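# Remove bike from floor rack and park it on its kickstand

## Task

Get the bike out of the floor rack (which is loose, not anchored) and leave it standing on its kickstand, touching no wall, furniture, loose object or the rack; then release it and back the robot away. The robot must not topple or finish leaning, and the bike must stay put without the robot's help.

## Robot and tools

ROBOT. A Hello Robot Stretch 3: one arm only. A two-wheel base (0.33 m long, 0.34 m wide) carries a mast with a lift, and a telescoping arm that reaches out to the robot's RIGHT. The gripper cannot move forward on its own: drive the base for that. Turning in place pivots about the point midway between the drive wheels, 0.05 m behind the front edge. With the arm in and the wrist folded, the wrist pokes 0.06 m beyond the right side and a turn sweeps a 0.28 m radius; an unfolded level wrist reaches beyond that.

FRAMES. Base frame: origin on the floor between the drive wheels, x forward, y left, z up. hand_pose is reported in it, at the point where closed fingertips meet; with all wrist joints at zero its x points up, y back toward the mast, z to the rear. Odometry frame is the base frame at scene start; heading is positive to the left, -3.142 to 3.142.

execute_actions: argument "actions" is a list holding one action (or empty, which only reports state and images). An action may contain "base", "joints", or both, plus optional "contact_limits"; its motions start together. "base" holds exactly one command, both relative offsets from where the base last measured itself: {"translate_m": d}, metres, -1 to 1, forward positive, no sideways motion; or {"rotate_rad": d}, radians, -3.2 to 3.2, left (counter-clockwise from above) positive. "joints" is one dictionary of absolute targets keyed by joint name: lift_m 0 to 1.1 (arm height); arm_m 0 to 0.52 (extension); wrist_yaw_rad -1.345 to 4.42 (0 along the arm, positive toward the front, 3.0 folded over the base); wrist_pitch_rad -1.57 to 0.451 (0 level, negative tips fingers down); wrist_roll_rad -2.911 to 2.911 (0 fingers side by side, level); gripper_m -0.089 to 0.179 (larger is wider; the actual fingertip gap is 0.007 m smaller near closed, 0.025 m smaller wide open, zero below 0.007); head_pan_rad -3.953 to 1.73 (0 forward, positive left, -1.57 along the arm); head_tilt_rad -1.53 to 0.419 (negative looks down). "contact_limits" accepts only arm_m: a motor_effort percent 1 to 100 at which the arm halts (contact_stop); too low halts instantly; it also caps the holding force until the next action. "cameras" picks among head_camera, nav_camera, wrist_camera or all; omitted/null means all, [] none. Unknown keys or out-of-range values cause the whole call to be rejected. Joints or base left out of an action may still be driving toward an earlier target. Each action lasts at most 15 s.

wait: "seconds" 0 to 10; nothing new commanded; returns state and images. zoom_image: "camera" plus "region" [x0, y0, x1, y1] pixels from the top-left of that camera's latest full image, at most 504 by 504. finished_scene: "scene" number (1 or 2); irreversible; result says whether the goal was met and gives the next scene's task. If a call reports a stop, further motion calls in the same reply are skipped.

RESULTS. base_status and joint_status tell how each motion ended: "done" (base: wheels turned fully, even if slipping), "off_target" (stopped short, may still push), "contact_stop", "time_out", "torque_fault". After contact_stop the arm or lift goes slack until commanded again; a slack lift can sag under load. Wrist servos overloaded for seconds shut off for 10 s. on_its_own reports uncommanded items; "held at" is the held target, not the position. motor_effort is percent, positive toward higher values, peak in brackets; readings are noisy and biased. Resting effort out of range hints at pushing or carrying. Positive wheel effort pushes forward. lidar_m: 12 distances (m) from the base origin in 30-degree sectors, first straight ahead, counter-clockwise (4th left, 7th behind, 10th right), plane 0.17 m up, range 0.15-12, "-" nothing; misses clear objects and thin legs, robot parts can hide sectors 5, 6, 9, 10. wrist_depth_mm and head_depth_mm: 7x7 grids of median depth (45-1000 and 280-4000 mm). base_tilt in degrees (forward/right positive, ~4 degree fixed error). turned_by_wheels and turned_by_imu give turn since last result; odometry counts wheel slip as travel. Camera calibration is as listed in the session; head and nav cameras move with head pan/tilt.

GRIPPER. Grip by commanding below the object's width; release by commanding at least 0.02 above the contact value. Readings don't confirm a hold. Over-squeezing triggers a stall guard that weakens the grip; send a different value to re-squeeze.

SAFETY. Fold or unfold the wrist only with lift_m 0.32-0.95, wrist_pitch_rad -0.4, roll near 0; once folded the lift can drop to 0.25. With yaw below -0.4 keep pitch at -0.5 or lower. Fast driving (0.30 m/s, 1.9 rad/s) needs lift_m under 0.30, arm_m under 0.03, yaw above 2.54; otherwise 0.10 m/s and 0.63 rad/s. Arm pushes against unyielding things with the gripper above ~0.45 m can tip the robot, more so with higher contact limits or repeated pushes. Driving while gripping or pushing something fixed, or snagging furniture (especially reversing), can tip it: undo in small steps, pull the gripper free, lower lift to ~0.2 if still tilted. Avoid drops, slams, hard hits and heavy pushing; the bike and loose rack must not fall. Less robot motion time is better; the robot holds its last command while you think.

Each tool is called after "Emit:" by a JSON object that holds its "api" and its "payload", one argument or row to a line.

## Session

Emit:
{"api": "execute_actions", "payload": {
  "actions": []
}}

Scene clock: 0.00 s.
base_odometry: x=+0.000 y=+0.000 heading=+0.000 (m, m, rad; odometry frame)
turned_by_wheels: +0.000 (rad since the last result)
turned_by_imu: +0.000 (rad since the last result)
base_tilt: forward=+1.1 right=+1.2 (deg)
lidar_m: 1.55 1.57 2.00 2.82 2.44 2.38 2.19 1.18 0.78 0.72 0.73 0.92
head_depth_mm: 1295 1315 1343 1368 1401 1419 1448 / 1583 1618 1618 1600 1594 1578 1548 / 1604 1590 1589 1581 1555 1544 1541 / 1574 1554 1543 1545 1525 1519 1482 / 1530 1513 1497 1498 1491 1464 1464 / 1503 1489 1473 1457 1458 1441 1424 / 1478 1461 1443 1431 1426 1416 1405
base_status: not commanded
joint_positions: lift_m=+0.484 arm_m=-0.002 wrist_yaw_rad=+3.035 wrist_pitch_rad=-0.414 wrist_roll_rad=+0.001 gripper_m=+0.037 head_pan_rad=-0.002 head_tilt_rad=+0.004
joint_status: not commanded
motor_effort: left_wheel=+0 right_wheel=-1 lift_m=+23 arm_m=-1 wrist_yaw_rad=+0 wrist_pitch_rad=+3 wrist_roll_rad=-1 gripper_m=+0 head_pan_rad=+0 head_tilt_rad=+2 (%)
hand_pose: x=+0.0026 y=+0.0806 z=+0.4973 quat_wxyz=(+0.182, +0.699, +0.109, +0.683) (m; base frame)
wrist_depth_mm: - - - - - - - / - - - - - - - / - - - - - - - / - - - - - - - / 981 981 939 972 - 971 965 / 811 810 - 804 - 798 780 / 676 691 - 701 672 699 682
pictures: head_camera (sideways: a quarter turn clockwise sets it upright), nav_camera (sideways: a quarter turn counterclockwise sets it upright), wrist_camera
Images, in order (width x height): head_camera 896x504, nav_camera 672x504, wrist_camera 644x364.

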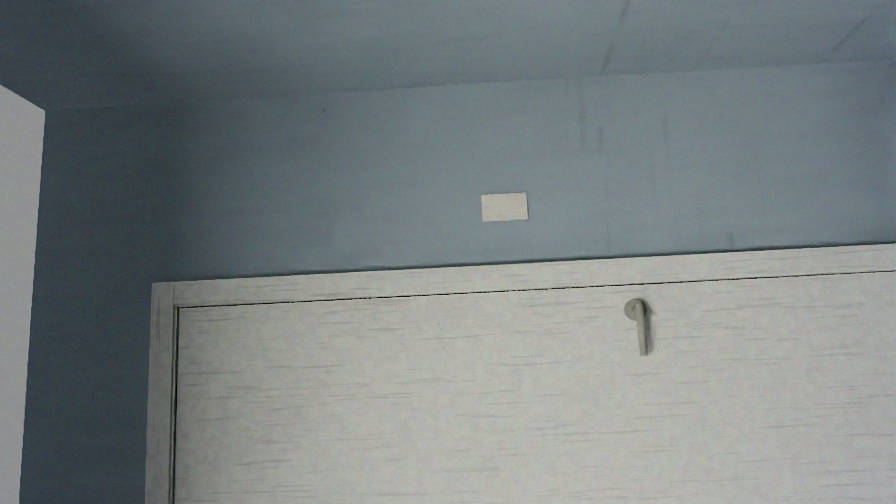

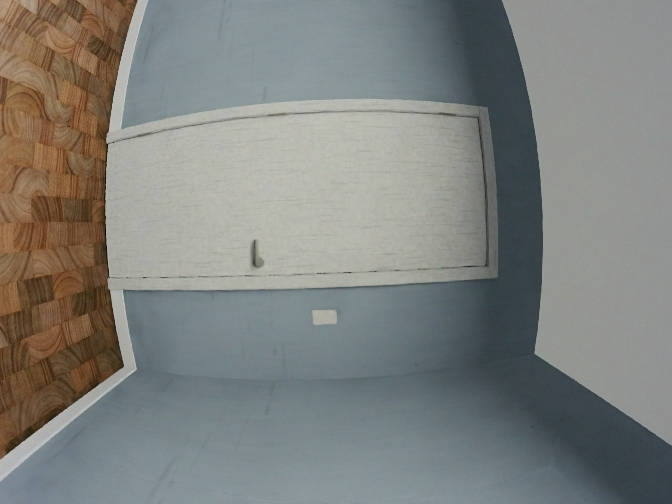

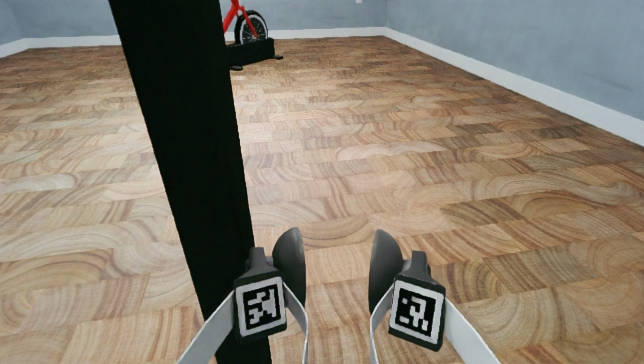

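Emit:
{"api": "execute_actions", "payload": {
  "actions": [
    {"joints":{"head_pan_rad":1.73,"head_tilt_rad":-0.4}}
  ],
  "cameras": ["head_camera","nav_camera"]
}}

Scene clock: 6.67 s.
base_odometry: x=+0.000 y=+0.000 heading=+0.000 (m, m, rad; odometry frame)
turned_by_wheels: +0.000 (rad since the last result)
turned_by_imu: -0.001 (rad since the last result)
base_tilt: forward=+1.2 right=+1.1 (deg)
lidar_m: 1.55 1.57 2.00 2.80 2.45 2.38 2.20 1.19 0.78 0.72 0.73 0.92
head_depth_mm: 3436 3642 3873 3473 2283 1705 1356 / 3457 3644 - 3464 2322 1702 1363 / 3421 3617 3911 3494 2341 1719 1375 / 3365 3642 3887 3066 2324 1738 1368 / 3392 3666 3918 2893 2354 1733 1373 / 3355 3636 3909 3613 2365 1746 1407 / 3341 3591 3874 - - - -
base_status: not commanded
joint_positions: lift_m=+0.484 arm_m=-0.002 wrist_yaw_rad=+3.035 wrist_pitch_rad=-0.414 wrist_roll_rad=+0.001 gripper_m=+0.037 head_pan_rad=+1.721 head_tilt_rad=-0.395
joint_status: all done
joint sent to its limit — the command would take head_pan_rad past its upper limit, so that joint was sent only as far as its limit.
motor_effort: left_wheel=+0(0) right_wheel=-1(0) lift_m=+23(23) arm_m=-1(1) wrist_yaw_rad=+0(1) wrist_pitch_rad=+3(4) wrist_roll_rad=+0(1) gripper_m=+0(0) head_pan_rad=+5(47) head_tilt_rad=-2(33) (%)
hand_pose: x=+0.0026 y=+0.0806 z=+0.4973 quat_wxyz=(+0.182, +0.699, +0.109, +0.683) (m; base frame)
wrist_depth_mm: - - - - - - - / - - - - - - - / - - - - - - - / - - - - - - - / - 961 966 957 991 942 971 / 807 799 - 779 - 805 795 / 671 684 - 677 667 669 676
pictures: head_camera (sideways: a quarter turn clockwise sets it upright), nav_camera (sideways: a quarter turn counterclockwise sets it upright)
camera_calibration (this result's frames):
head_camera: T_world_to_cam=[[0.00708584, -0.370188, -0.92893, 1.23578], [-0.994271, -0.101683, 0.0329374, -0.0374014], [-0.106649, 0.923375, -0.368788, 0.435112], [0, 0, 0, 1]] pos_world=[0.000460809, 0.051897, 1.30965]
nav_camera: T_world_to_cam=[[-0.0257251, 0.388999, 0.920879, -1.15658], [0.982261, 0.180999, -0.0490178, 0.10364], [-0.185746, 0.903283, -0.386755, 0.456353], [0, 0, 0, 1]] pos_world=[-0.0467893, 0.0189347, 1.24665]
Images, in order (width x height): head_camera 896x504, nav_camera 672x504.

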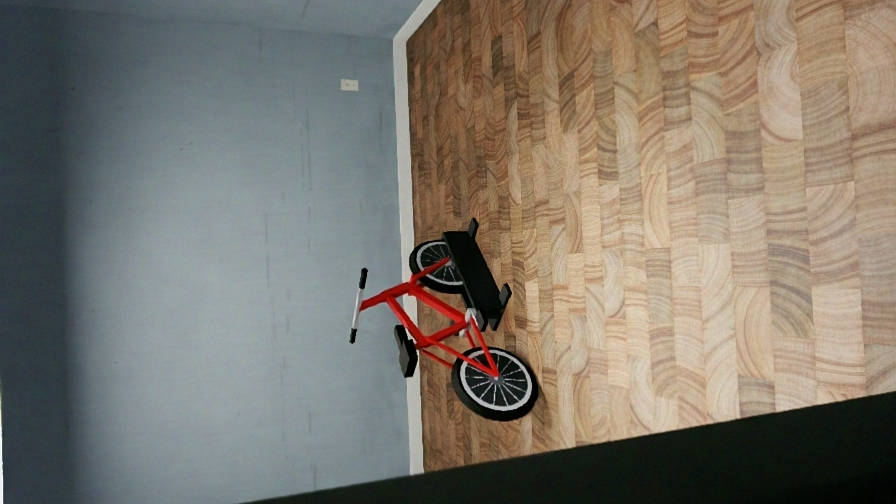

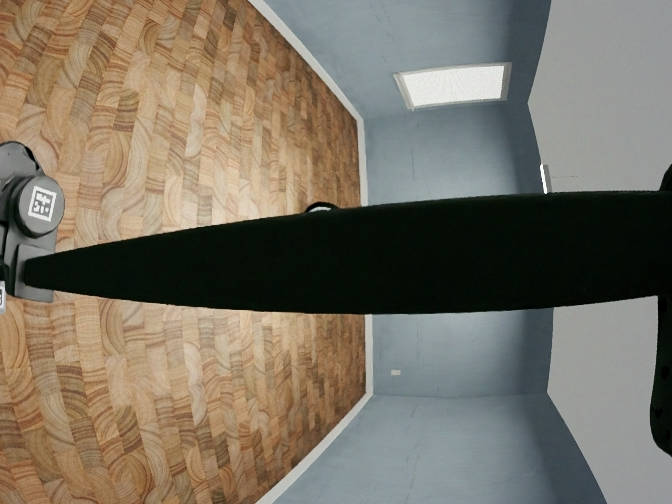

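Emit:
{"api": "execute_actions", "payload": {
  "actions": [
    {"base":{"rotate_rad":2.203},"joints":{"lift_m":0.28,"head_pan_rad":0,"head_tilt_rad":-0.5}}
  ],
  "cameras": []
}}

Emit:
{"api": "execute_actions", "payload": {
  "actions": [
    {"base":{"translate_m":1}}
  ],
  "cameras": []
}}

Emit:
{"api": "execute_actions", "payload": {
  "actions": [
    {"base":{"translate_m":1}}
  ],
  "cameras": []
}}

Emit:
{"api": "execute_actions", "payload": {
  "actions": [
    {"base":{"translate_m":0.83}}
  ],
  "cameras": []
}}

Emit:
{"api": "execute_actions", "payload": {
  "actions": [
    {"base":{"rotate_rad":-1.146},"joints":{"head_pan_rad":-0.9,"head_tilt_rad":-0.8}}
  ],
  "cameras": ["head_camera","nav_camera"]
}}

Scene clock: 21.83 s.
base_odometry: x=+0.000 y=+0.000 heading=+2.203 (m, m, rad; odometry frame)
turned_by_wheels: +2.203 (rad since the last result)
turned_by_imu: +2.205 (rad since the last result)
base_tilt: forward=+1.1 right=+1.2 (deg)
lidar_m: 2.38 2.28 2.20 1.04 0.75 0.72 0.75 1.01 1.55 1.61 2.20 2.39
head_depth_mm: 3279 3542 3676 2640 1994 1544 1269 / 3438 3738 3993 2541 2000 1556 1273 / 3544 3876 - 2850 2042 1564 1281 / 3727 - - 2830 2030 1569 1281 / 3496 3693 3792 2894 2030 1579 1287 / 3006 3142 3326 2902 2050 1582 1280 / 2567 2715 2848 2832 2063 1587 1288
base_status: done
joint_positions: lift_m=+0.280 arm_m=-0.002 wrist_yaw_rad=+3.035 wrist_pitch_rad=-0.415 wrist_roll_rad=+0.001 gripper_m=+0.037 head_pan_rad=+0.007 head_tilt_rad=-0.494
joint_status: all done
motor_effort: left_wheel=-1(6) right_wheel=+1(7) lift_m=+20(21) arm_m=-1(1) wrist_yaw_rad=+1(0) wrist_pitch_rad=+4(4) wrist_roll_rad=-1(0) gripper_m=+0(0) head_pan_rad=-3(45) head_tilt_rad=-3(16) (%)
hand_pose: x=+0.0026 y=+0.0805 z=+0.2934 quat_wxyz=(+0.183, +0.699, +0.109, +0.683) (m; base frame)
wrist_depth_mm: 632 712 - - - - - / 641 767 - - - - - / 658 819 - - - - - / 675 748 803 811 805 798 817 / 634 639 635 636 655 624 637 / 529 526 - 543 - 527 527 / 471 - - - 442 449 454
pictures: none
No camera images: the call's "cameras" was empty. Leave "cameras" out to get every camera's image.

Scene clock: 26.87 s.
base_odometry: x=-0.591 y=+0.807 heading=+2.203 (m, m, rad; odometry frame)
turned_by_wheels: +0.000 (rad since the last result)
turned_by_imu: +0.001 (rad since the last result)
base_tilt: forward=+1.1 right=+1.1 (deg)
lidar_m: 2.45 1.78 1.71 1.77 1.66 1.60 1.65 2.12 2.05 2.13 2.23 1.43
head_depth_mm: 2602 2747 2961 2770 1712 1550 1273 / 2682 2891 3134 2804 2002 1553 1272 / 2786 3057 3283 2809 2029 1562 1271 / 2916 3195 3447 2837 2042 1577 1281 / 2678 2832 3069 2877 2038 1577 1284 / 2295 2382 2560 2619 2048 1583 1285 / 1996 2100 2207 2315 2051 1586 1284
base_status: done
joint_positions: lift_m=+0.280 arm_m=-0.002 wrist_yaw_rad=+3.035 wrist_pitch_rad=-0.415 wrist_roll_rad=+0.001 gripper_m=+0.037 head_pan_rad=+0.007 head_tilt_rad=-0.495
joint_status: not commanded
motor_effort: left_wheel=+0(3) right_wheel=+1(6) lift_m=+20(19) arm_m=-1(1) wrist_yaw_rad=+0(0) wrist_pitch_rad=+4(4) wrist_roll_rad=-1(1) gripper_m=+0(0) head_pan_rad=-4(4) head_tilt_rad=-2(3) (%)
hand_pose: x=+0.0026 y=+0.0805 z=+0.2934 quat_wxyz=(+0.183, +0.699, +0.109, +0.683) (m; base frame)
wrist_depth_mm: - - - - - - - / - - - - - - - / - - - - - - - / 812 828 809 797 810 773 799 / 645 650 630 639 661 640 632 / 531 532 - 549 - 527 528 / 469 - - - 438 454 453
pictures: none
No camera images: the call's "cameras" was empty. Leave "cameras" out to get every camera's image.

Scene clock: 31.90 s.
base_odometry: x=-1.181 y=+1.614 heading=+2.203 (m, m, rad; odometry frame)
turned_by_wheels: +0.000 (rad since the last result)
turned_by_imu: +0.001 (rad since the last result)
base_tilt: forward=+1.1 right=+1.2 (deg)
lidar_m: 1.75 1.27 1.22 1.26 1.71 2.47 2.56 2.66 2.55 2.64 0.66 2.30
head_depth_mm: 1846 1978 2145 2340 2000 1550 1272 / 1931 2094 2260 2458 2001 1557 1267 / 2025 2200 2391 2575 2031 1566 1278 / 2119 2246 2498 2633 2040 1562 1283 / 1903 2015 2172 2331 2024 1566 1276 / 1627 1716 1808 1934 1962 1585 1280 / 1422 1487 1575 1651 1745 1586 1285
base_status: done
joint_positions: lift_m=+0.280 arm_m=-0.002 wrist_yaw_rad=+3.035 wrist_pitch_rad=-0.415 wrist_roll_rad=+0.001 gripper_m=+0.037 head_pan_rad=+0.007 head_tilt_rad=-0.495
joint_status: not commanded
motor_effort: left_wheel=-1(5) right_wheel=+1(6) lift_m=+20(19) arm_m=-1(1) wrist_yaw_rad=+0(0) wrist_pitch_rad=+4(4) wrist_roll_rad=-1(0) gripper_m=+0(0) head_pan_rad=-4(3) head_tilt_rad=-3(2) (%)
hand_pose: x=+0.0026 y=+0.0805 z=+0.2934 quat_wxyz=(+0.183, +0.699, +0.109, +0.683) (m; base frame)
wrist_depth_mm: - - - - - - 961 / - - - - - - 994 / - - - - - - - / 812 803 807 792 802 810 801 / 644 647 629 634 656 635 634 / 535 530 - 540 - 524 536 / 469 - - - 438 450 454
pictures: none
No camera images: the call's "cameras" was empty. Leave "cameras" out to get every camera's image.

Scene clock: 36.43 s.
base_odometry: x=-1.672 y=+2.284 heading=+2.203 (m, m, rad; odometry frame)
turned_by_wheels: +0.000 (rad since the last result)
turned_by_imu: +0.001 (rad since the last result)
base_tilt: forward=+1.1 right=+1.1 (deg)
lidar_m: 1.16 0.84 0.81 0.84 1.13 3.07 3.30 3.10 0.78 1.31 1.63 1.58
head_depth_mm: 1254 1353 1460 1602 1754 1561 1267 / 1308 1412 1536 1678 1842 1553 1274 / 1377 1481 1623 1768 1925 1566 1277 / 1417 1540 1689 1859 1943 1561 1286 / 1245 1322 1405 1539 1655 1576 1291 / 1065 1125 1186 1258 1356 1430 1284 / 933 976 1023 1062 1143 1213 1227
base_status: done
joint_positions: lift_m=+0.280 arm_m=-0.002 wrist_yaw_rad=+3.035 wrist_pitch_rad=-0.415 wrist_roll_rad=+0.001 gripper_m=+0.037 head_pan_rad=+0.007 head_tilt_rad=-0.495
joint_status: not commanded
motor_effort: left_wheel=+0(6) right_wheel=+1(6) lift_m=+20(20) arm_m=-1(1) wrist_yaw_rad=+0(0) wrist_pitch_rad=+4(4) wrist_roll_rad=-1(1) gripper_m=+0(1) head_pan_rad=-3(3) head_tilt_rad=-2(2) (%)
hand_pose: x=+0.0026 y=+0.0805 z=+0.2934 quat_wxyz=(+0.183, +0.699, +0.109, +0.683) (m; base frame)
wrist_depth_mm: - - 970 900 773 710 639 / - - - 966 843 758 689 / - - - - 908 814 724 / 811 810 791 801 807 791 754 / 647 651 650 633 650 640 642 / 536 528 - 537 - 531 526 / 466 - - - 441 453 456
pictures: none
No camera images: the call's "cameras" was empty. Leave "cameras" out to get every camera's image.

Scene clock: 38.37 s.
base_odometry: x=-1.672 y=+2.284 heading=+1.057 (m, m, rad; odometry frame)
turned_by_wheels: -1.146 (rad since the last result)
turned_by_imu: -1.147 (rad since the last result)
base_tilt: forward=+1.2 right=+1.1 (deg)
lidar_m: 1.69 1.57 1.30 0.87 0.81 0.82 1.04 2.24 3.25 3.18 0.78 0.95
head_depth_mm: 2491 2816 2325 1841 1507 1291 1115 / 2528 2790 2359 1846 1534 1284 1115 / 2523 2792 2347 1856 1418 1294 1120 / 2490 2809 2356 1784 1414 1285 1114 / 2483 2806 2382 1497 1490 1288 1113 / 2487 2781 1561 1672 1526 1294 1122 / 2487 2773 2293 1802 1520 1291 1125
base_status: done
joint_positions: lift_m=+0.280 arm_m=-0.002 wrist_yaw_rad=+3.035 wrist_pitch_rad=-0.415 wrist_roll_rad=+0.001 gripper_m=+0.037 head_pan_rad=-0.893 head_tilt_rad=-0.790
joint_status: all done
motor_effort: left_wheel=+1(7) right_wheel=-2(6) lift_m=+20(20) arm_m=-1(1) wrist_yaw_rad=+0(1) wrist_pitch_rad=+4(4) wrist_roll_rad=-1(1) gripper_m=+0(0) head_pan_rad=-3(46) head_tilt_rad=-5(29) (%)
hand_pose: x=+0.0026 y=+0.0805 z=+0.2934 quat_wxyz=(+0.183, +0.699, +0.109, +0.683) (m; base frame)
wrist_depth_mm: 622 679 887 - - - - / 656 724 949 - - - - / 699 773 990 - - - - / 732 767 805 833 789 815 818 / 643 647 627 647 650 633 642 / 541 539 - 537 - 528 527 / 478 - - - 440 449 457
pictures: head_camera (sideways: a quarter turn clockwise sets it upright), nav_camera (sideways: a quarter turn counterclockwise sets it upright)
camera_calibration (this result's frames):
head_camera: T_world_to_cam=[[-0.39907, 0.572856, -0.715946, 0.960552], [0.813457, 0.581504, 0.0118609, -0.0209775], [0.42312, -0.577658, -0.698055, 0.860272], [0, 0, 0, 1]] pos_world=[0.0363933, -0.0411162, 1.28847]
nav_camera: T_world_to_cam=[[0.421668, -0.576024, 0.700281, -0.871694], [-0.770904, -0.634342, -0.0575913, 0.125469], [0.477391, -0.515565, -0.711541, 0.874857], [0, 0, 0, 1]] pos_world=[0.0466406, 0.0285193, 1.24015]
Images, in order (width x height): head_camera 896x504, nav_camera 672x504.

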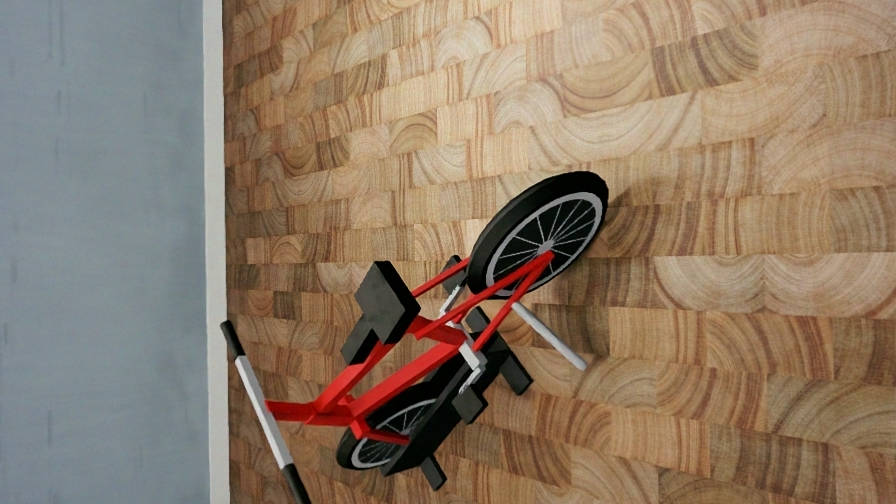

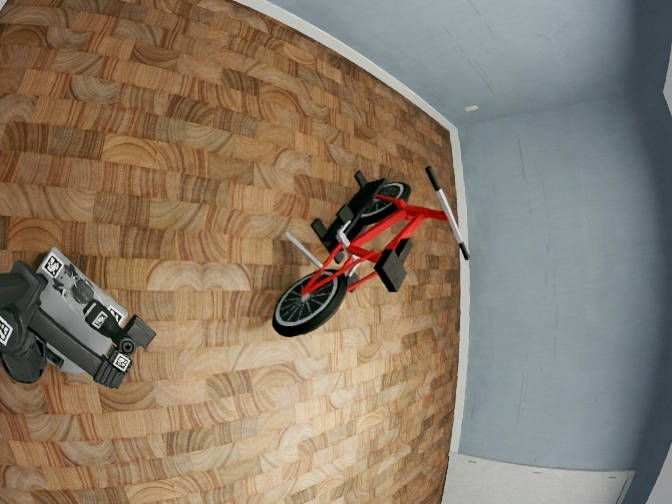

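Emit:
{"api": "execute_actions", "payload": {
  "actions": [
    {"base":{"translate_m":0.66},"joints":{"lift_m":0.45}}
  ],
  "cameras": []
}}

Emit:
{"api": "execute_actions", "payload": {
  "actions": [
    {"joints":{"wrist_yaw_rad":0,"wrist_pitch_rad":0,"gripper_m":0.12,"head_pan_rad":-1.57,"head_tilt_rad":-0.9}}
  ],
  "cameras": ["head_camera","wrist_camera"]
}}

Scene clock: 58.17 s.
base_odometry: x=-1.347 y=+2.858 heading=+1.057 (m, m, rad; odometry frame)
turned_by_wheels: +0.000 (rad since the last result)
turned_by_imu: -0.001 (rad since the last result)
base_tilt: forward=+1.1 right=+1.1 (deg)
lidar_m: 1.12 1.04 1.05 1.29 1.20 1.21 1.54 3.34 0.75 0.67 0.89 1.66
head_depth_mm: 2201 2492 2348 1836 1160 1231 1116 / 2167 2491 2337 1725 1356 1287 1117 / 2161 2498 2345 1285 1386 1282 1119 / 2158 2484 2356 1484 1474 1296 1117 / 2168 2485 2335 1835 1518 1293 1124 / 2154 2473 2353 1850 1520 1291 1118 / 2149 2458 2355 1843 1522 1294 1120
base_status: done
joint_positions: lift_m=+0.450 arm_m=-0.002 wrist_yaw_rad=+3.035 wrist_pitch_rad=-0.416 wrist_roll_rad=+0.001 gripper_m=+0.037 head_pan_rad=-0.893 head_tilt_rad=-0.791
joint_status: all done
motor_effort: left_wheel=+2(7) right_wheel=-2(5) lift_m=+26(27) arm_m=-1(1) wrist_yaw_rad=+1(0) wrist_pitch_rad=+4(4) wrist_roll_rad=-1(0) gripper_m=+0(0) head_pan_rad=-3(3) head_tilt_rad=-5(5) (%)
hand_pose: x=+0.0026 y=+0.0805 z=+0.4630 quat_wxyz=(+0.183, +0.699, +0.109, +0.683) (m; base frame)
wrist_depth_mm: 921 989 - - - 945 836 / 976 - - - - - 843 / - - - - - - 911 / - - - - - - 941 / 893 910 909 906 927 907 926 / 750 756 - 771 - 760 732 / 654 640 - 650 624 637 648
pictures: none
No camera images: the call's "cameras" was empty. Leave "cameras" out to get every camera's image.

Scene clock: 60.70 s.
base_odometry: x=-1.347 y=+2.858 heading=+1.057 (m, m, rad; odometry frame)
turned_by_wheels: +0.000 (rad since the last result)
turned_by_imu: +0.000 (rad since the last result)
base_tilt: forward=+1.2 right=+1.1 (deg)
lidar_m: 1.12 1.04 1.05 1.29 1.20 1.22 1.55 3.33 0.75 0.67 0.89 1.67
head_depth_mm: 3437 2598 2055 1676 1424 1235 1090 / 3269 2626 2037 1685 1369 1242 1110 / 3073 2591 2033 1665 1330 1239 - / 2868 2590 2037 1186 1344 1292 1112 / 2687 2589 2050 1108 1400 1235 1088 / 2465 2596 2043 1362 1370 1237 1091 / 2289 2486 1985 1208 1364 1238 1089
base_status: not commanded
joint_positions: lift_m=+0.450 arm_m=-0.002 wrist_yaw_rad=+0.004 wrist_pitch_rad=-0.025 wrist_roll_rad=+0.001 gripper_m=+0.120 head_pan_rad=-1.563 head_tilt_rad=-0.888
joint_status: all done
motor_effort: left_wheel=+2(2) right_wheel=-2(2) lift_m=+26(26) arm_m=-1(1) wrist_yaw_rad=-4(5) wrist_pitch_rad=+6(7) wrist_roll_rad=-1(0) gripper_m=+0(81) head_pan_rad=-3(41) head_tilt_rad=-6(18) (%)
hand_pose: x=-0.0204 y=-0.3986 z=+0.5582 quat_wxyz=(+0.707, +0.010, -0.707, -0.008) (m; base frame)
wrist_depth_mm: - - - - - - - / - - - - - - - / - - - - - - - / - 610 586 558 - - - / - - - - - - - / 644 633 - - 546 - - / 665 657 661 577 529 511 -
pictures: head_camera (sideways: a quarter turn clockwise sets it upright), wrist_camera
camera_calibration (this result's frames):
head_camera: T_world_to_cam=[[0.0422411, 0.763787, -0.644085, 0.864217], [0.998729, -0.0500106, 0.00619486, -0.01473], [-0.0274795, -0.643528, -0.764929, 0.94999], [0, 0, 0, 1]] pos_world=[0.00431108, -0.049469, 1.2834]
wrist_camera: T_world_to_cam=[[-0.999657, -0.0261789, -0.000535277, -0.0240103], [-0.00341211, 0.150507, -0.988603, 0.651202], [0.0259611, -0.988262, -0.150545, -0.151364], [0, 0, 0, 1]] pos_world=[-0.0178505, -0.248226, 0.62098]
Images, in order (width x height): head_camera 896x504, wrist_camera 644x364.

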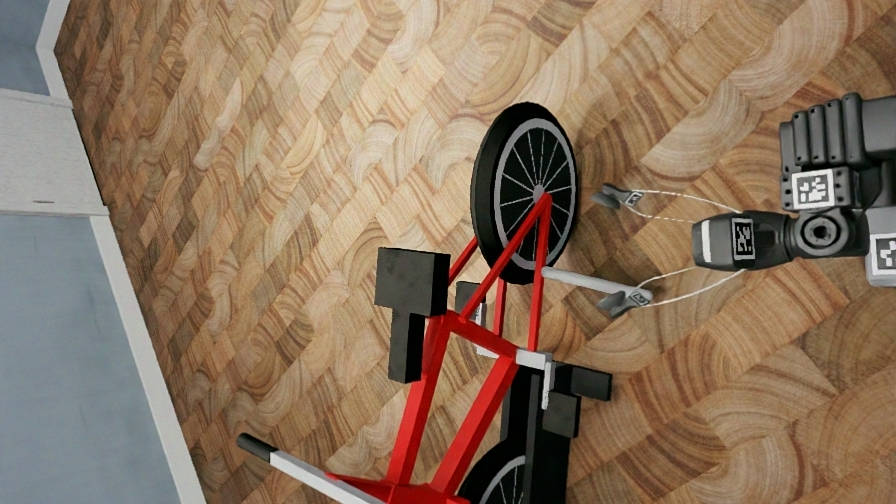

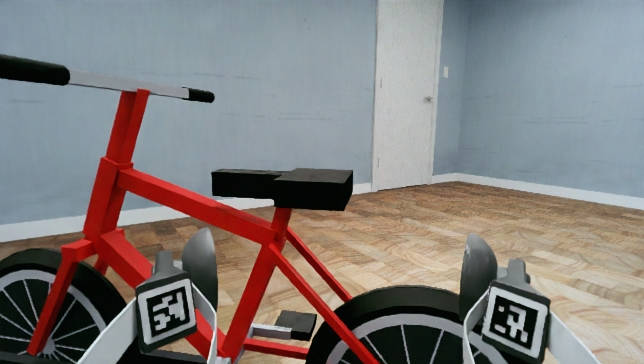

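Emit:
{"api": "execute_actions", "payload": {
  "actions": [
    {"base":{"rotate_rad":-0.18},"joints":{"lift_m":0.347}}
  ],
  "cameras": []
}}

Emit:
{"api": "execute_actions", "payload": {
  "actions": [
    {"base":{"translate_m":0.244},"joints":{"arm_m":0.25}}
  ],
  "cameras": ["head_camera","wrist_camera"]
}}

Scene clock: 70.73 s.
base_odometry: x=-1.347 y=+2.858 heading=+0.877 (m, m, rad; odometry frame)
turned_by_wheels: -0.180 (rad since the last result)
turned_by_imu: -0.181 (rad since the last result)
base_tilt: forward=+1.2 right=+1.1 (deg)
lidar_m: 1.22 1.04 1.04 1.19 1.20 1.20 1.37 2.30 0.79 0.67 0.89 1.02
head_depth_mm: 3220 2591 2021 1670 1425 1236 1095 / 3393 2586 2035 1675 1423 1238 1108 / 3607 2601 2055 1694 1393 1237 1139 / 3294 2562 2022 1673 1349 1256 1109 / 3089 2610 2029 1596 1333 1224 1092 / 2789 2607 2046 1067 1396 1232 1095 / 2512 2578 2051 1603 1303 1233 1092
base_status: done
joint_positions: lift_m=+0.347 arm_m=-0.002 wrist_yaw_rad=+0.003 wrist_pitch_rad=-0.023 wrist_roll_rad=+0.001 gripper_m=+0.120 head_pan_rad=-1.563 head_tilt_rad=-0.889
joint_status: all done
motor_effort: left_wheel=+2(5) right_wheel=-2(6) lift_m=+19(23) arm_m=-1(1) wrist_yaw_rad=-4(4) wrist_pitch_rad=+6(7) wrist_roll_rad=+0(0) gripper_m=+0(0) head_pan_rad=-3(4) head_tilt_rad=-6(6) (%)
hand_pose: x=-0.0207 y=-0.3986 z=+0.4559 quat_wxyz=(+0.707, +0.010, -0.707, -0.007) (m; base frame)
wrist_depth_mm: - - - - - - - / - - - - - - - / - 493 497 - - - - / - - - - - - - / - - - 520 - - - / 997 572 539 535 533 - - / 602 777 545 545 554 797 884
pictures: none
No camera images: the call's "cameras" was empty. Leave "cameras" out to get every camera's image.

Scene clock: 74.40 s.
base_odometry: x=-1.191 y=+3.046 heading=+0.877 (m, m, rad; odometry frame)
turned_by_wheels: +0.000 (rad since the last result)
turned_by_imu: -0.001 (rad since the last result)
base_tilt: forward=+1.2 right=+1.2 (deg)
lidar_m: 1.02 0.87 0.87 1.00 1.37 1.37 1.57 2.65 0.77 0.66 0.78 1.84
head_depth_mm: 3443 2607 2041 1676 1422 1229 1093 / 3522 2575 2038 1672 1360 1235 1094 / 3393 2570 2023 1198 1363 1237 1112 / 3120 2626 2015 1070 1428 1225 1109 / 2900 2597 2026 1588 1321 1239 1094 / 2597 2620 1984 1586 1337 1232 1091 / 2375 2508 2031 1605 1277 1238 1086
base_status: done
joint_positions: lift_m=+0.347 arm_m=+0.250 wrist_yaw_rad=+0.002 wrist_pitch_rad=-0.023 wrist_roll_rad=+0.001 gripper_m=+0.120 head_pan_rad=-1.563 head_tilt_rad=-0.889
joint_status: all done
motor_effort: left_wheel=+1(5) right_wheel=-3(4) lift_m=+20(20) arm_m=+4(4) wrist_yaw_rad=-3(3) wrist_pitch_rad=+6(7) wrist_roll_rad=+0(0) gripper_m=+0(0) head_pan_rad=-3(4) head_tilt_rad=-6(6) (%)
hand_pose: x=-0.0208 y=-0.6503 z=+0.4559 quat_wxyz=(+0.707, +0.009, -0.707, -0.008) (m; base frame)
wrist_depth_mm: - - - - - - - / - - - - 226 184 - / 238 - 232 233 188 186 - / - 244 247 - - - - / - - - 250 - - - / - - - 261 325 - - / 278 811 855 459 778 281 265
pictures: head_camera (sideways: a quarter turn clockwise sets it upright), wrist_camera
camera_calibration (this result's frames):
head_camera: T_world_to_cam=[[0.0424377, 0.764038, -0.643773, 0.86381], [0.998716, -0.0502728, 0.0061712, -0.0146991], [-0.0276492, -0.643209, -0.765191, 0.950332], [0, 0, 0, 1]] pos_world=[0.00429816, -0.049461, 1.28337]
wrist_camera: T_world_to_cam=[[-0.999696, -0.0246652, -0.000506283, -0.0300713], [-0.00318081, 0.149216, -0.988799, 0.587211], [0.0244645, -0.988497, -0.149249, -0.416286], [0, 0, 0, 1]] pos_world=[-0.0180101, -0.499861, 0.518488]
Images, in order (width x height): head_camera 896x504, wrist_camera 644x364.

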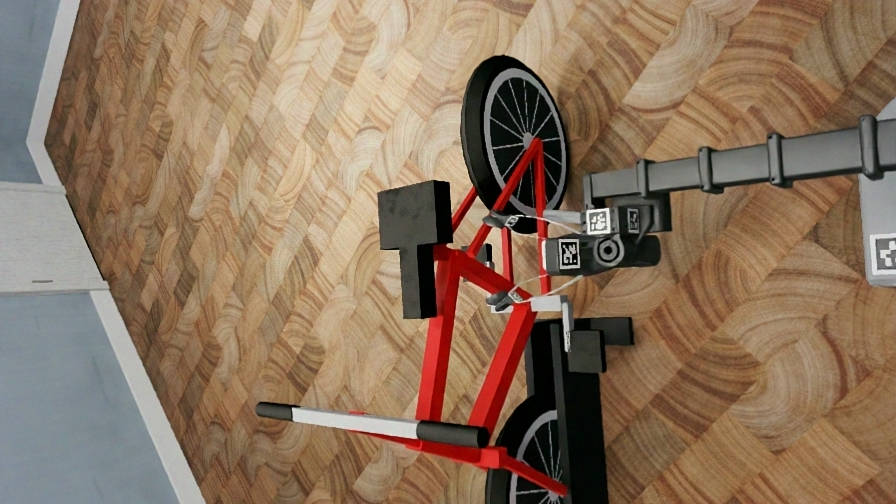

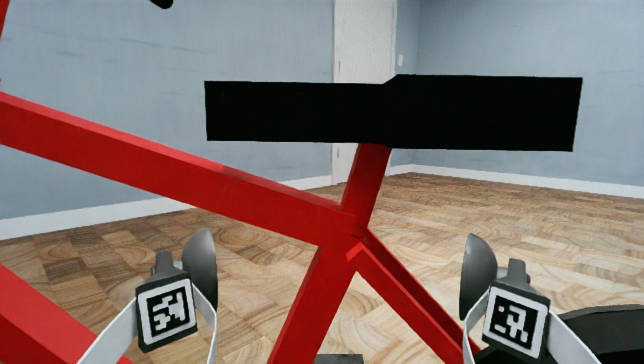

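Emit:
{"api": "execute_actions", "payload": {
  "actions": [
    {"base":{"translate_m":-0.04},"joints":{"lift_m":0.375}}
  ],
  "cameras": []
}}

Emit:
{"api": "execute_actions", "payload": {
  "actions": [
    {"joints":{"arm_m":0.35}}
  ],
  "cameras": ["head_camera","wrist_camera"]
}}

Scene clock: 81.47 s.
base_odometry: x=-1.217 y=+3.015 heading=+0.877 (m, m, rad; odometry frame)
turned_by_wheels: +0.000 (rad since the last result)
turned_by_imu: -0.001 (rad since the last result)
base_tilt: forward=+1.1 right=+1.2 (deg)
lidar_m: 1.06 0.90 0.90 1.02 1.35 1.34 1.54 2.59 0.77 0.66 0.79 1.90
head_depth_mm: 3376 2600 2043 1668 1424 1236 1088 / 3511 2607 2043 1675 1370 1238 1098 / 3401 2595 2031 1681 1336 1244 1116 / 3167 2589 2030 1036 1359 1240 1107 / 2872 2598 2043 1238 1347 1242 1092 / 2614 2579 2035 1603 1328 1238 1095 / 2365 2468 1967 1163 1275 1235 1094
base_status: done
joint_positions: lift_m=+0.375 arm_m=+0.250 wrist_yaw_rad=+0.002 wrist_pitch_rad=-0.023 wrist_roll_rad=+0.001 gripper_m=+0.120 head_pan_rad=-1.563 head_tilt_rad=-0.889
joint_status: all done
motor_effort: left_wheel=+2(3) right_wheel=-2(6) lift_m=+26(27) arm_m=+4(4) wrist_yaw_rad=-3(3) wrist_pitch_rad=+6(6) wrist_roll_rad=+0(0) gripper_m=+0(1) head_pan_rad=-3(2) head_tilt_rad=-5(6) (%)
hand_pose: x=-0.0208 y=-0.6503 z=+0.4835 quat_wxyz=(+0.707, +0.009, -0.707, -0.008) (m; base frame)
wrist_depth_mm: - - - - - - - / - - - - - - - / - - 234 236 190 - - / 247 271 - 236 193 - - / - 251 254 - - - - / - - - 317 - - - / 885 880 819 269 879 283 960
pictures: none
No camera images: the call's "cameras" was empty. Leave "cameras" out to get every camera's image.

Scene clock: 83.43 s.
base_odometry: x=-1.217 y=+3.015 heading=+0.877 (m, m, rad; odometry frame)
turned_by_wheels: +0.000 (rad since the last result)
turned_by_imu: -0.001 (rad since the last result)
base_tilt: forward=+1.1 right=+1.2 (deg)
lidar_m: 1.06 0.90 0.90 1.03 1.35 1.35 1.54 2.59 0.77 0.66 0.80 1.90
head_depth_mm: 3355 2616 2033 1696 1420 1243 1091 / 3511 2575 2036 1685 1380 1241 1101 / 3409 2586 2037 1676 1365 1237 1113 / 3153 2593 2033 1075 1365 1237 1106 / 2884 2592 2033 1301 1346 1237 1095 / 2642 2597 2028 1627 1326 1241 1092 / 2390 2526 1970 1160 1278 1237 1092
base_status: not commanded
joint_positions: lift_m=+0.375 arm_m=+0.350 wrist_yaw_rad=+0.001 wrist_pitch_rad=-0.001 wrist_roll_rad=+0.006 gripper_m=+0.120 head_pan_rad=-1.563 head_tilt_rad=-0.889
joint_status: all done
motor_effort: left_wheel=+1(2) right_wheel=+0(2) lift_m=+24(26) arm_m=+5(9) wrist_yaw_rad=-1(3) wrist_pitch_rad=+0(7) wrist_roll_rad=-2(3) gripper_m=+0(0) head_pan_rad=-3(3) head_tilt_rad=-5(6) (%)
hand_pose: x=-0.0212 y=-0.7508 z=+0.4892 quat_wxyz=(+0.705, +0.001, -0.709, +0.000) (m; base frame)
wrist_depth_mm: - - - - - - - / - - - - - - - / - - - - - - - / 151 150 150 104 104 104 104 / 182 - - 106 106 106 107 / 162 163 - - - - - / 884 866 166 226 981 854 985
pictures: head_camera (sideways: a quarter turn clockwise sets it upright), wrist_camera
camera_calibration (this result's frames):
head_camera: T_world_to_cam=[[0.042464, 0.764221, -0.643555, 0.863526], [0.998715, -0.0503109, 0.00615461, -0.0146775], [-0.0276743, -0.642989, -0.765375, 0.950572], [0, 0, 0, 1]] pos_world=[0.00429632, -0.0494556, 1.28336]
wrist_camera: T_world_to_cam=[[-0.99972, -0.0230398, -0.00536835, -0.02935], [0.0023911, 0.127353, -0.991855, 0.620394], [0.0235358, -0.99159, -0.127263, -0.523779], [0, 0, 0, 1]] pos_world=[-0.0184977, -0.599059, 0.548526]
Images, in order (width x height): head_camera 896x504, wrist_camera 644x364.

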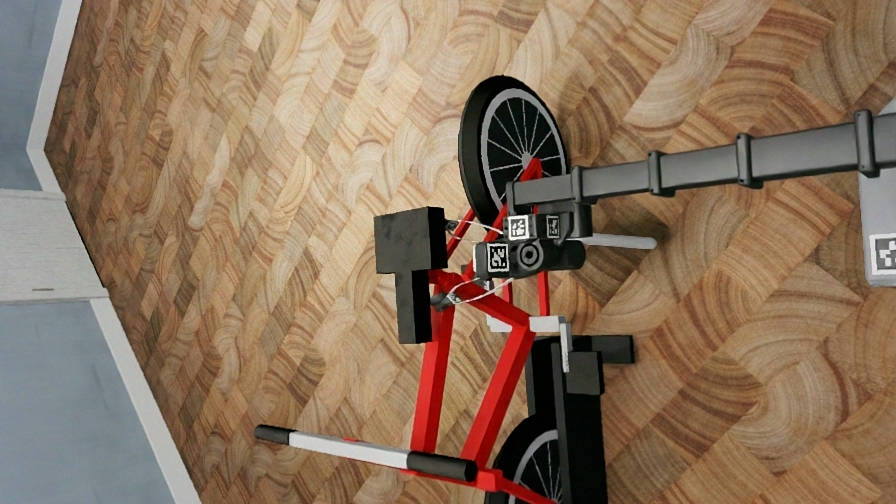

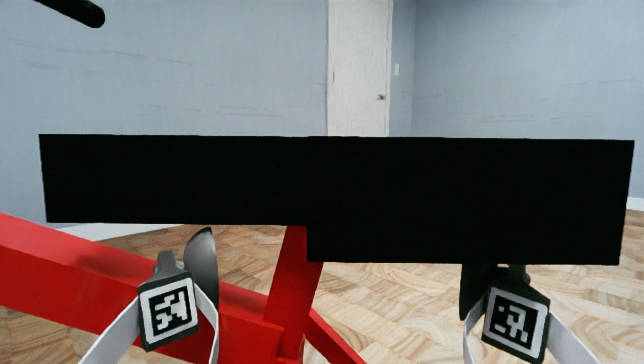

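Resting on top tube; close.

Emit:
{"api": "execute_actions", "payload": {
  "actions": [
    {"joints":{"gripper_m":0.0,"arm_m":0.36}}
  ],
  "cameras": ["wrist_camera"]
}}

Emit:
{"api": "execute_actions", "payload": {
  "actions": [
    {"base":{"translate_m":-0.3}}
  ],
  "cameras": ["head_camera","wrist_camera"]
}}

Scene clock: 90.80 s.
base_odometry: x=-1.217 y=+3.015 heading=+0.877 (m, m, rad; odometry frame)
turned_by_wheels: +0.000 (rad since the last result)
turned_by_imu: -0.001 (rad since the last result)
base_tilt: forward=+1.1 right=+1.2 (deg)
lidar_m: 1.06 0.90 0.90 1.03 1.35 1.35 1.54 2.58 0.77 0.66 0.79 1.89
head_depth_mm: 3376 2624 2028 1668 1425 1243 1097 / 3492 2567 2042 1666 1374 1234 1103 / 3384 2596 2032 1636 1364 1237 1116 / 3160 2575 2039 1052 1364 1235 1110 / 2916 2633 2044 1555 1340 1233 1096 / 2580 2581 1961 1639 1336 1235 1095 / 2350 2517 2039 1137 1280 1240 1091
base_status: not commanded
joint_positions: lift_m=+0.375 arm_m=+0.360 wrist_yaw_rad=+0.001 wrist_pitch_rad=-0.015 wrist_roll_rad=+0.020 gripper_m=+0.001 head_pan_rad=-1.563 head_tilt_rad=-0.889
joint_status: all done
motor_effort: left_wheel=+2(4) right_wheel=-2(7) lift_m=+24(25) arm_m=+4(5) wrist_yaw_rad=-1(19) wrist_pitch_rad=+5(4) wrist_roll_rad=-9(8) gripper_m=-12(87) head_pan_rad=-3(3) head_tilt_rad=-6(6) (%)
hand_pose: x=-0.0213 y=-0.7605 z=+0.4856 quat_wxyz=(+0.700, +0.006, -0.714, -0.005) (m; base frame)
wrist_depth_mm: - - - - - - - / - - - - - - - / - 136 136 136 91 91 91 / - 137 138 137 91 92 92 / 166 172 - 140 94 94 94 / 150 151 170 153 - - - / 867 153 153 157 868 924 916
pictures: wrist_camera
camera_calibration (this result's frames):
wrist_camera: T_world_to_cam=[[-0.999555, -0.0226762, -0.0193582, -0.0225376], [0.01596, 0.141473, -0.989813, 0.628045], [0.0251839, -0.989682, -0.141049, -0.525672], [0, 0, 0, 1]] pos_world=[-0.0193127, -0.609611, 0.547066]
Images, in order (width x height): wrist_camera 644x364.

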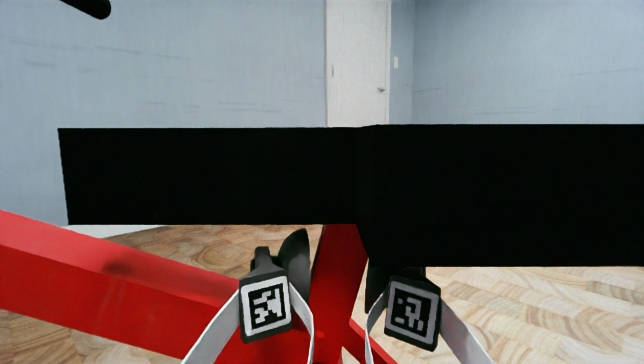

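Scene clock: 94.97 s.
base_odometry: x=-1.408 y=+2.784 heading=+0.877 (m, m, rad; odometry frame)
turned_by_wheels: +0.000 (rad since the last result)
turned_by_imu: -0.001 (rad since the last result)
base_tilt: forward=+1.2 right=+1.2 (deg)
lidar_m: 1.30 1.11 1.10 1.26 1.13 1.13 1.29 2.16 0.78 0.67 0.79 2.33
head_depth_mm: 3199 2577 2038 1683 1419 1244 1096 / 3335 2593 2038 1674 1367 1235 1101 / 3601 2591 2027 1635 1364 1235 1113 / 3346 2544 2016 1068 1368 1239 1114 / 3091 2613 2013 1328 1358 1235 1098 / 2880 2582 1986 1616 1363 1238 1088 / 2568 2579 2033 1128 1321 1235 1086
base_status: done
joint_positions: lift_m=+0.375 arm_m=+0.360 wrist_yaw_rad=-0.008 wrist_pitch_rad=-0.016 wrist_roll_rad=+0.020 gripper_m=+0.001 head_pan_rad=-1.563 head_tilt_rad=-0.889
joint_status: not commanded
motor_effort: left_wheel=+0(4) right_wheel=+1(13) lift_m=+25(25) arm_m=+4(4) wrist_yaw_rad=+9(14) wrist_pitch_rad=+4(5) wrist_roll_rad=-9(9) gripper_m=-11(13) head_pan_rad=-3(2) head_tilt_rad=-5(6) (%)
hand_pose: x=-0.0236 y=-0.7605 z=+0.4855 quat_wxyz=(+0.700, +0.003, -0.714, -0.009) (m; base frame)
wrist_depth_mm: - - - - - - - / - - - - - - - / - 133 134 135 89 89 90 / - 136 136 136 91 91 91 / 164 171 - 139 93 93 93 / 148 151 169 154 97 - - / 881 153 154 157 849 915 913
pictures: head_camera (sideways: a quarter turn clockwise sets it upright), wrist_camera
camera_calibration (this result's frames):
head_camera: T_world_to_cam=[[0.0424696, 0.764221, -0.643555, 0.863526], [0.998714, -0.0503181, 0.00615461, -0.0146775], [-0.027679, -0.642989, -0.765375, 0.950571], [0, 0, 0, 1]] pos_world=[0.00429596, -0.0494556, 1.28336]
wrist_camera: T_world_to_cam=[[-0.999719, -0.0134136, -0.0195569, -0.0177694], [0.0174626, 0.141581, -0.989773, 0.62811], [0.0160453, -0.989836, -0.141307, -0.525812], [0, 0, 0, 1]] pos_world=[-0.020296, -0.609634, 0.547038]
Images, in order (width x height): head_camera 896x504, wrist_camera 644x364.

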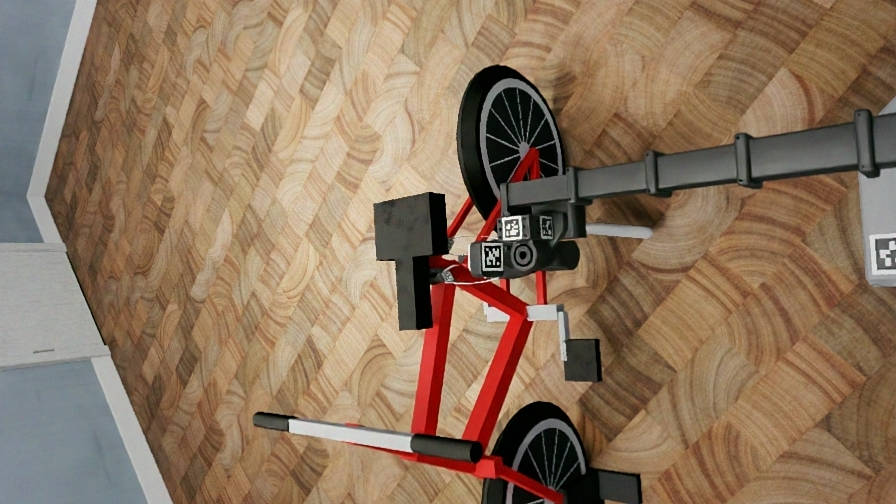

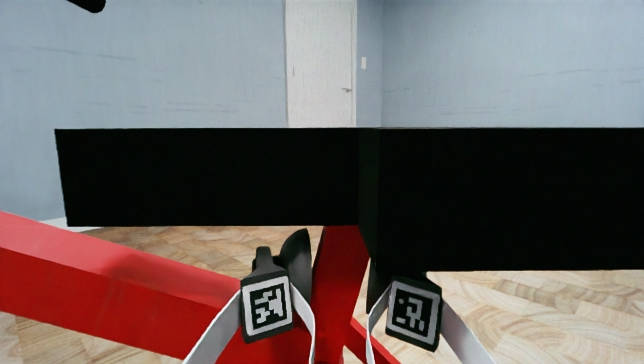

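Working.

Emit:
{"api": "execute_actions", "payload": {
  "actions": [
    {"base":{"translate_m":-0.55},"joints":{"head_pan_rad":-1.2}}
  ],
  "cameras": ["head_camera","nav_camera"]
}}

Scene clock: 104.20 s.
base_odometry: x=-1.760 y=+2.361 heading=+0.877 (m, m, rad; odometry frame)
turned_by_wheels: +0.000 (rad since the last result)
turned_by_imu: -0.001 (rad since the last result)
base_tilt: forward=+1.1 right=+1.1 (deg)
lidar_m: 1.74 1.49 1.49 0.86 0.73 0.73 0.83 1.40 0.79 0.69 0.80 3.03
head_depth_mm: 3400 2610 2038 1602 1198 1242 1090 / 3272 2576 2051 1063 1239 1237 1093 / 3124 2594 2021 1598 1389 1238 1096 / 3027 2580 1971 1228 1393 1234 1089 / 2891 2585 2047 1286 1392 1241 1096 / 2704 2596 2033 1400 1421 1236 1089 / 2554 2634 2024 1678 1425 1235 1095
base_status: done
joint_positions: lift_m=+0.375 arm_m=+0.360 wrist_yaw_rad=-0.002 wrist_pitch_rad=-0.024 wrist_roll_rad=+0.020 gripper_m=+0.001 head_pan_rad=-1.207 head_tilt_rad=-0.889
joint_status: all done
motor_effort: left_wheel=+1(8) right_wheel=-2(14) lift_m=+25(25) arm_m=+3(4) wrist_yaw_rad=+2(33) wrist_pitch_rad=+7(7) wrist_roll_rad=-9(9) gripper_m=-12(14) head_pan_rad=+4(30) head_tilt_rad=-6(5) (%)
hand_pose: x=-0.0219 y=-0.7603 z=+0.4835 quat_wxyz=(+0.700, +0.008, -0.714, -0.009) (m; base frame)
wrist_depth_mm: - - - - - - - / - - - - - - - / - 143 136 130 124 119 114 / - 133 134 133 88 88 88 / 162 173 - 137 91 91 91 / 148 150 171 154 93 - - / 867 152 154 158 806 919 892
pictures: head_camera (sideways: a quarter turn clockwise sets it upright), nav_camera (sideways: a quarter turn counterclockwise sets it upright)
camera_calibration (this result's frames):
head_camera: T_world_to_cam=[[-0.226664, 0.731068, -0.643555, 0.865167], [0.953582, 0.301071, 0.00615462, -0.0144022], [0.198255, -0.612288, -0.765375, 0.949193], [0, 0, 0, 1]] pos_world=[0.0216533, -0.0469809, 1.28336]
nav_camera: T_world_to_cam=[[0.246598, -0.739534, 0.626321, -0.774254], [-0.931152, -0.359928, -0.0583704, 0.127453], [0.268598, -0.568806, -0.777377, 0.961746], [0, 0, 0, 1]] pos_world=[0.051285, 0.0203339, 1.24001]
Images, in order (width x height): head_camera 896x504, nav_camera 672x504.

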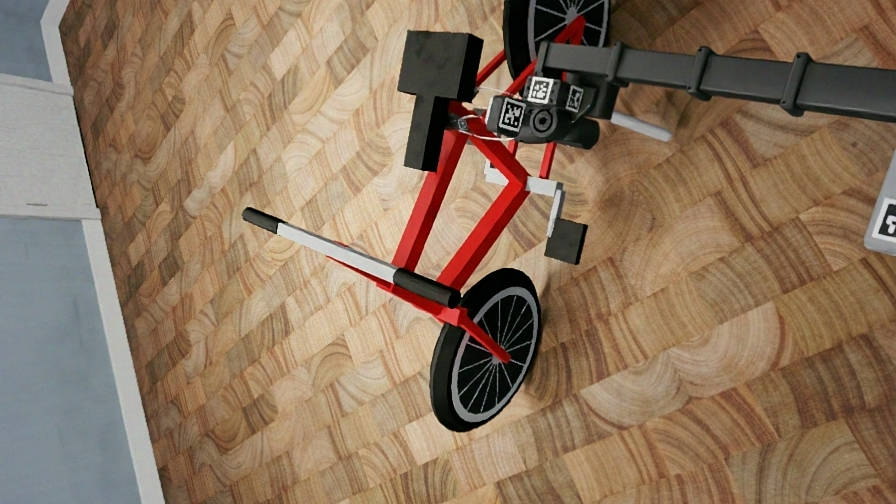

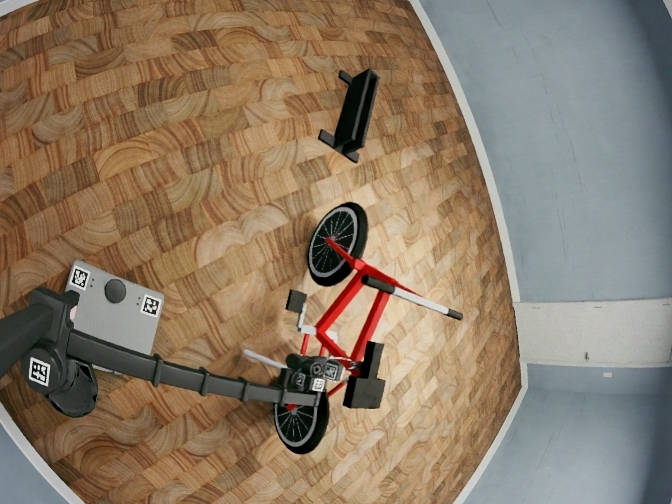

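Clear. Lean onto the kickstand by retracting.

Emit:
{"api": "execute_actions", "payload": {
  "actions": [
    {"joints":{"arm_m":0.32},"contact_limits":{"arm_m":12}}
  ],
  "cameras": []
}}

Emit:
{"api": "execute_actions", "payload": {
  "actions": [
    {"joints":{"gripper_m":0.1}}
  ],
  "cameras": ["head_camera","wrist_camera"]
}}

Scene clock: 109.97 s.
base_odometry: x=-1.760 y=+2.361 heading=+0.877 (m, m, rad; odometry frame)
turned_by_wheels: +0.000 (rad since the last result)
turned_by_imu: -0.001 (rad since the last result)
base_tilt: forward=+1.2 right=+1.1 (deg)
lidar_m: 1.74 1.48 1.49 0.86 0.73 0.73 0.83 1.41 0.77 0.61 0.62 3.04
head_depth_mm: 3374 2602 2050 1586 1163 1237 1092 / 3212 2551 2043 1094 - 1239 1103 / 3149 2581 2047 1596 1358 1239 1096 / 3027 2580 1966 1201 1391 1242 1098 / 2880 2584 2022 1231 1397 1236 1091 / 2733 2575 2033 1392 1414 1235 1093 / 2574 2603 2004 1669 1425 1235 1088
base_status: not commanded
joint_positions: lift_m=+0.375 arm_m=+0.320 wrist_yaw_rad=-0.002 wrist_pitch_rad=-0.040 wrist_roll_rad=+0.020 gripper_m=+0.001 head_pan_rad=-1.207 head_tilt_rad=-0.889
joint_status: all done
motor_effort: left_wheel=+1(1) right_wheel=-2(2) lift_m=+25(25) arm_m=+1(7) wrist_yaw_rad=+2(3) wrist_pitch_rad=+11(11) wrist_roll_rad=-9(9) gripper_m=-11(12) head_pan_rad=+4(5) head_tilt_rad=-6(5) (%)
contact_limits: arm_m 12 (drawing in: default 29, maximum 47; extending or still: default 38, maximum 62)
hand_pose: x=-0.0219 y=-0.7200 z=+0.4794 quat_wxyz=(+0.700, +0.013, -0.714, -0.015) (m; base frame)
wrist_depth_mm: - - - - - - - / - - - - - - - / - 139 138 135 133 131 130 / 125 122 123 123 78 77 78 / 156 129 129 129 81 81 81 / 145 151 168 150 85 85 86 / 798 150 154 157 227 819 864
pictures: none
No camera images: the call's "cameras" was empty. Leave "cameras" out to get every camera's image.

Scene clock: 111.47 s.
base_odometry: x=-1.760 y=+2.361 heading=+0.877 (m, m, rad; odometry frame)
turned_by_wheels: +0.000 (rad since the last result)
turned_by_imu: -0.001 (rad since the last result)
base_tilt: forward=+1.2 right=+1.1 (deg)
lidar_m: 1.75 1.49 1.49 0.86 0.73 0.73 0.83 1.40 0.76 0.58 0.59 0.81
head_depth_mm: 3374 2579 2016 1663 1174 1245 1088 / 3288 2577 2033 1676 - 1235 1104 / 3127 2584 2021 1657 1328 1229 1091 / 3066 2571 2009 1154 1361 1241 1101 / 2884 2575 1962 1277 1409 1243 1090 / 2712 2567 2040 1682 1363 1230 1091 / 2562 2597 2026 1651 1422 1237 1085
base_status: not commanded
joint_positions: lift_m=+0.375 arm_m=+0.320 wrist_yaw_rad=-0.012 wrist_pitch_rad=-0.072 wrist_roll_rad=+0.031 gripper_m=+0.100 head_pan_rad=-1.207 head_tilt_rad=-0.892
joint_status: all done
on_its_own: wrist_yaw_rad is at rest, and its effort (+13) is outside its rest range (-12 to +12)
motor_effort: left_wheel=-2(2) right_wheel=+4(4) lift_m=+27(28) arm_m=+6(19) wrist_yaw_rad=+13(16) wrist_pitch_rad=+20(32) wrist_roll_rad=-13(13) gripper_m=+3(82) head_pan_rad=+4(4) head_tilt_rad=-4(5) (%)
hand_pose: x=-0.0245 y=-0.7183 z=+0.4709 quat_wxyz=(+0.696, +0.021, -0.717, -0.030) (m; base frame)
wrist_depth_mm: - - - - - - - / - - - - - - - / - 101 100 98 97 95 93 / - 72 72 73 65 64 63 / - 75 77 78 54 49 49 / - 82 83 85 63 - - / 112 117 131 108 59 - -
pictures: head_camera (sideways: a quarter turn clockwise sets it upright), wrist_camera
camera_calibration (this result's frames):
head_camera: T_world_to_cam=[[-0.227429, 0.732992, -0.641092, 0.861963], [0.953577, 0.30109, 0.0059678, -0.014159], [0.197401, -0.609973, -0.767441, 0.951885], [0, 0, 0, 1]] pos_world=[0.0216339, -0.0469243, 1.2832]
wrist_camera: T_world_to_cam=[[-0.999468, -0.00783065, -0.0316721, -0.00867724], [0.029508, 0.197171, -0.979925, 0.64328], [0.0139183, -0.980338, -0.196835, -0.453191], [0, 0, 0, 1]] pos_world=[-0.0213469, -0.571184, 0.540888]
Images, in order (width x height): head_camera 896x504, wrist_camera 644x364.

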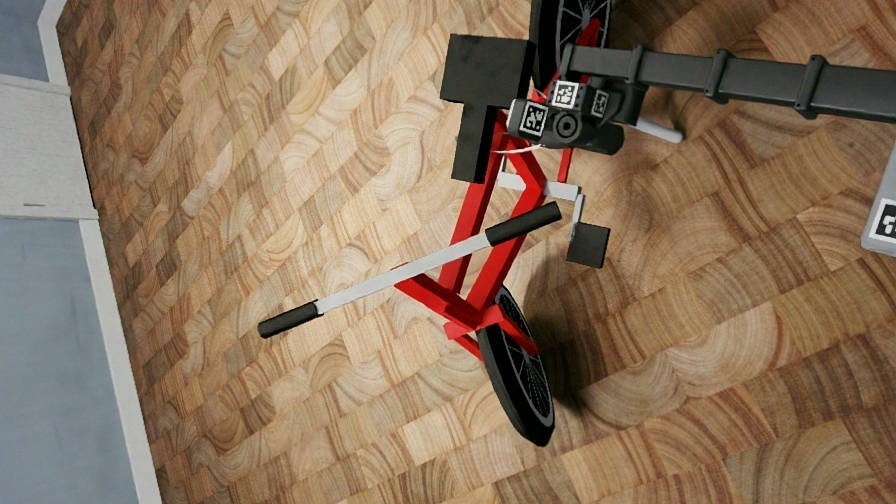

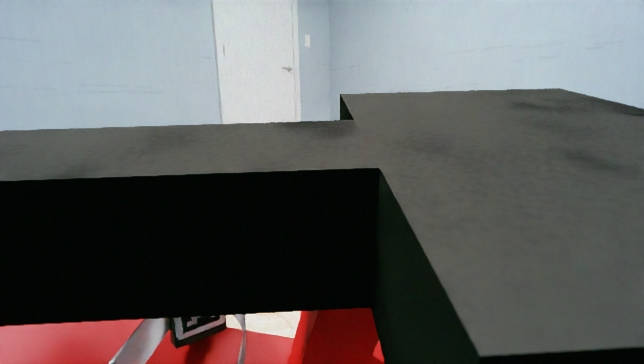

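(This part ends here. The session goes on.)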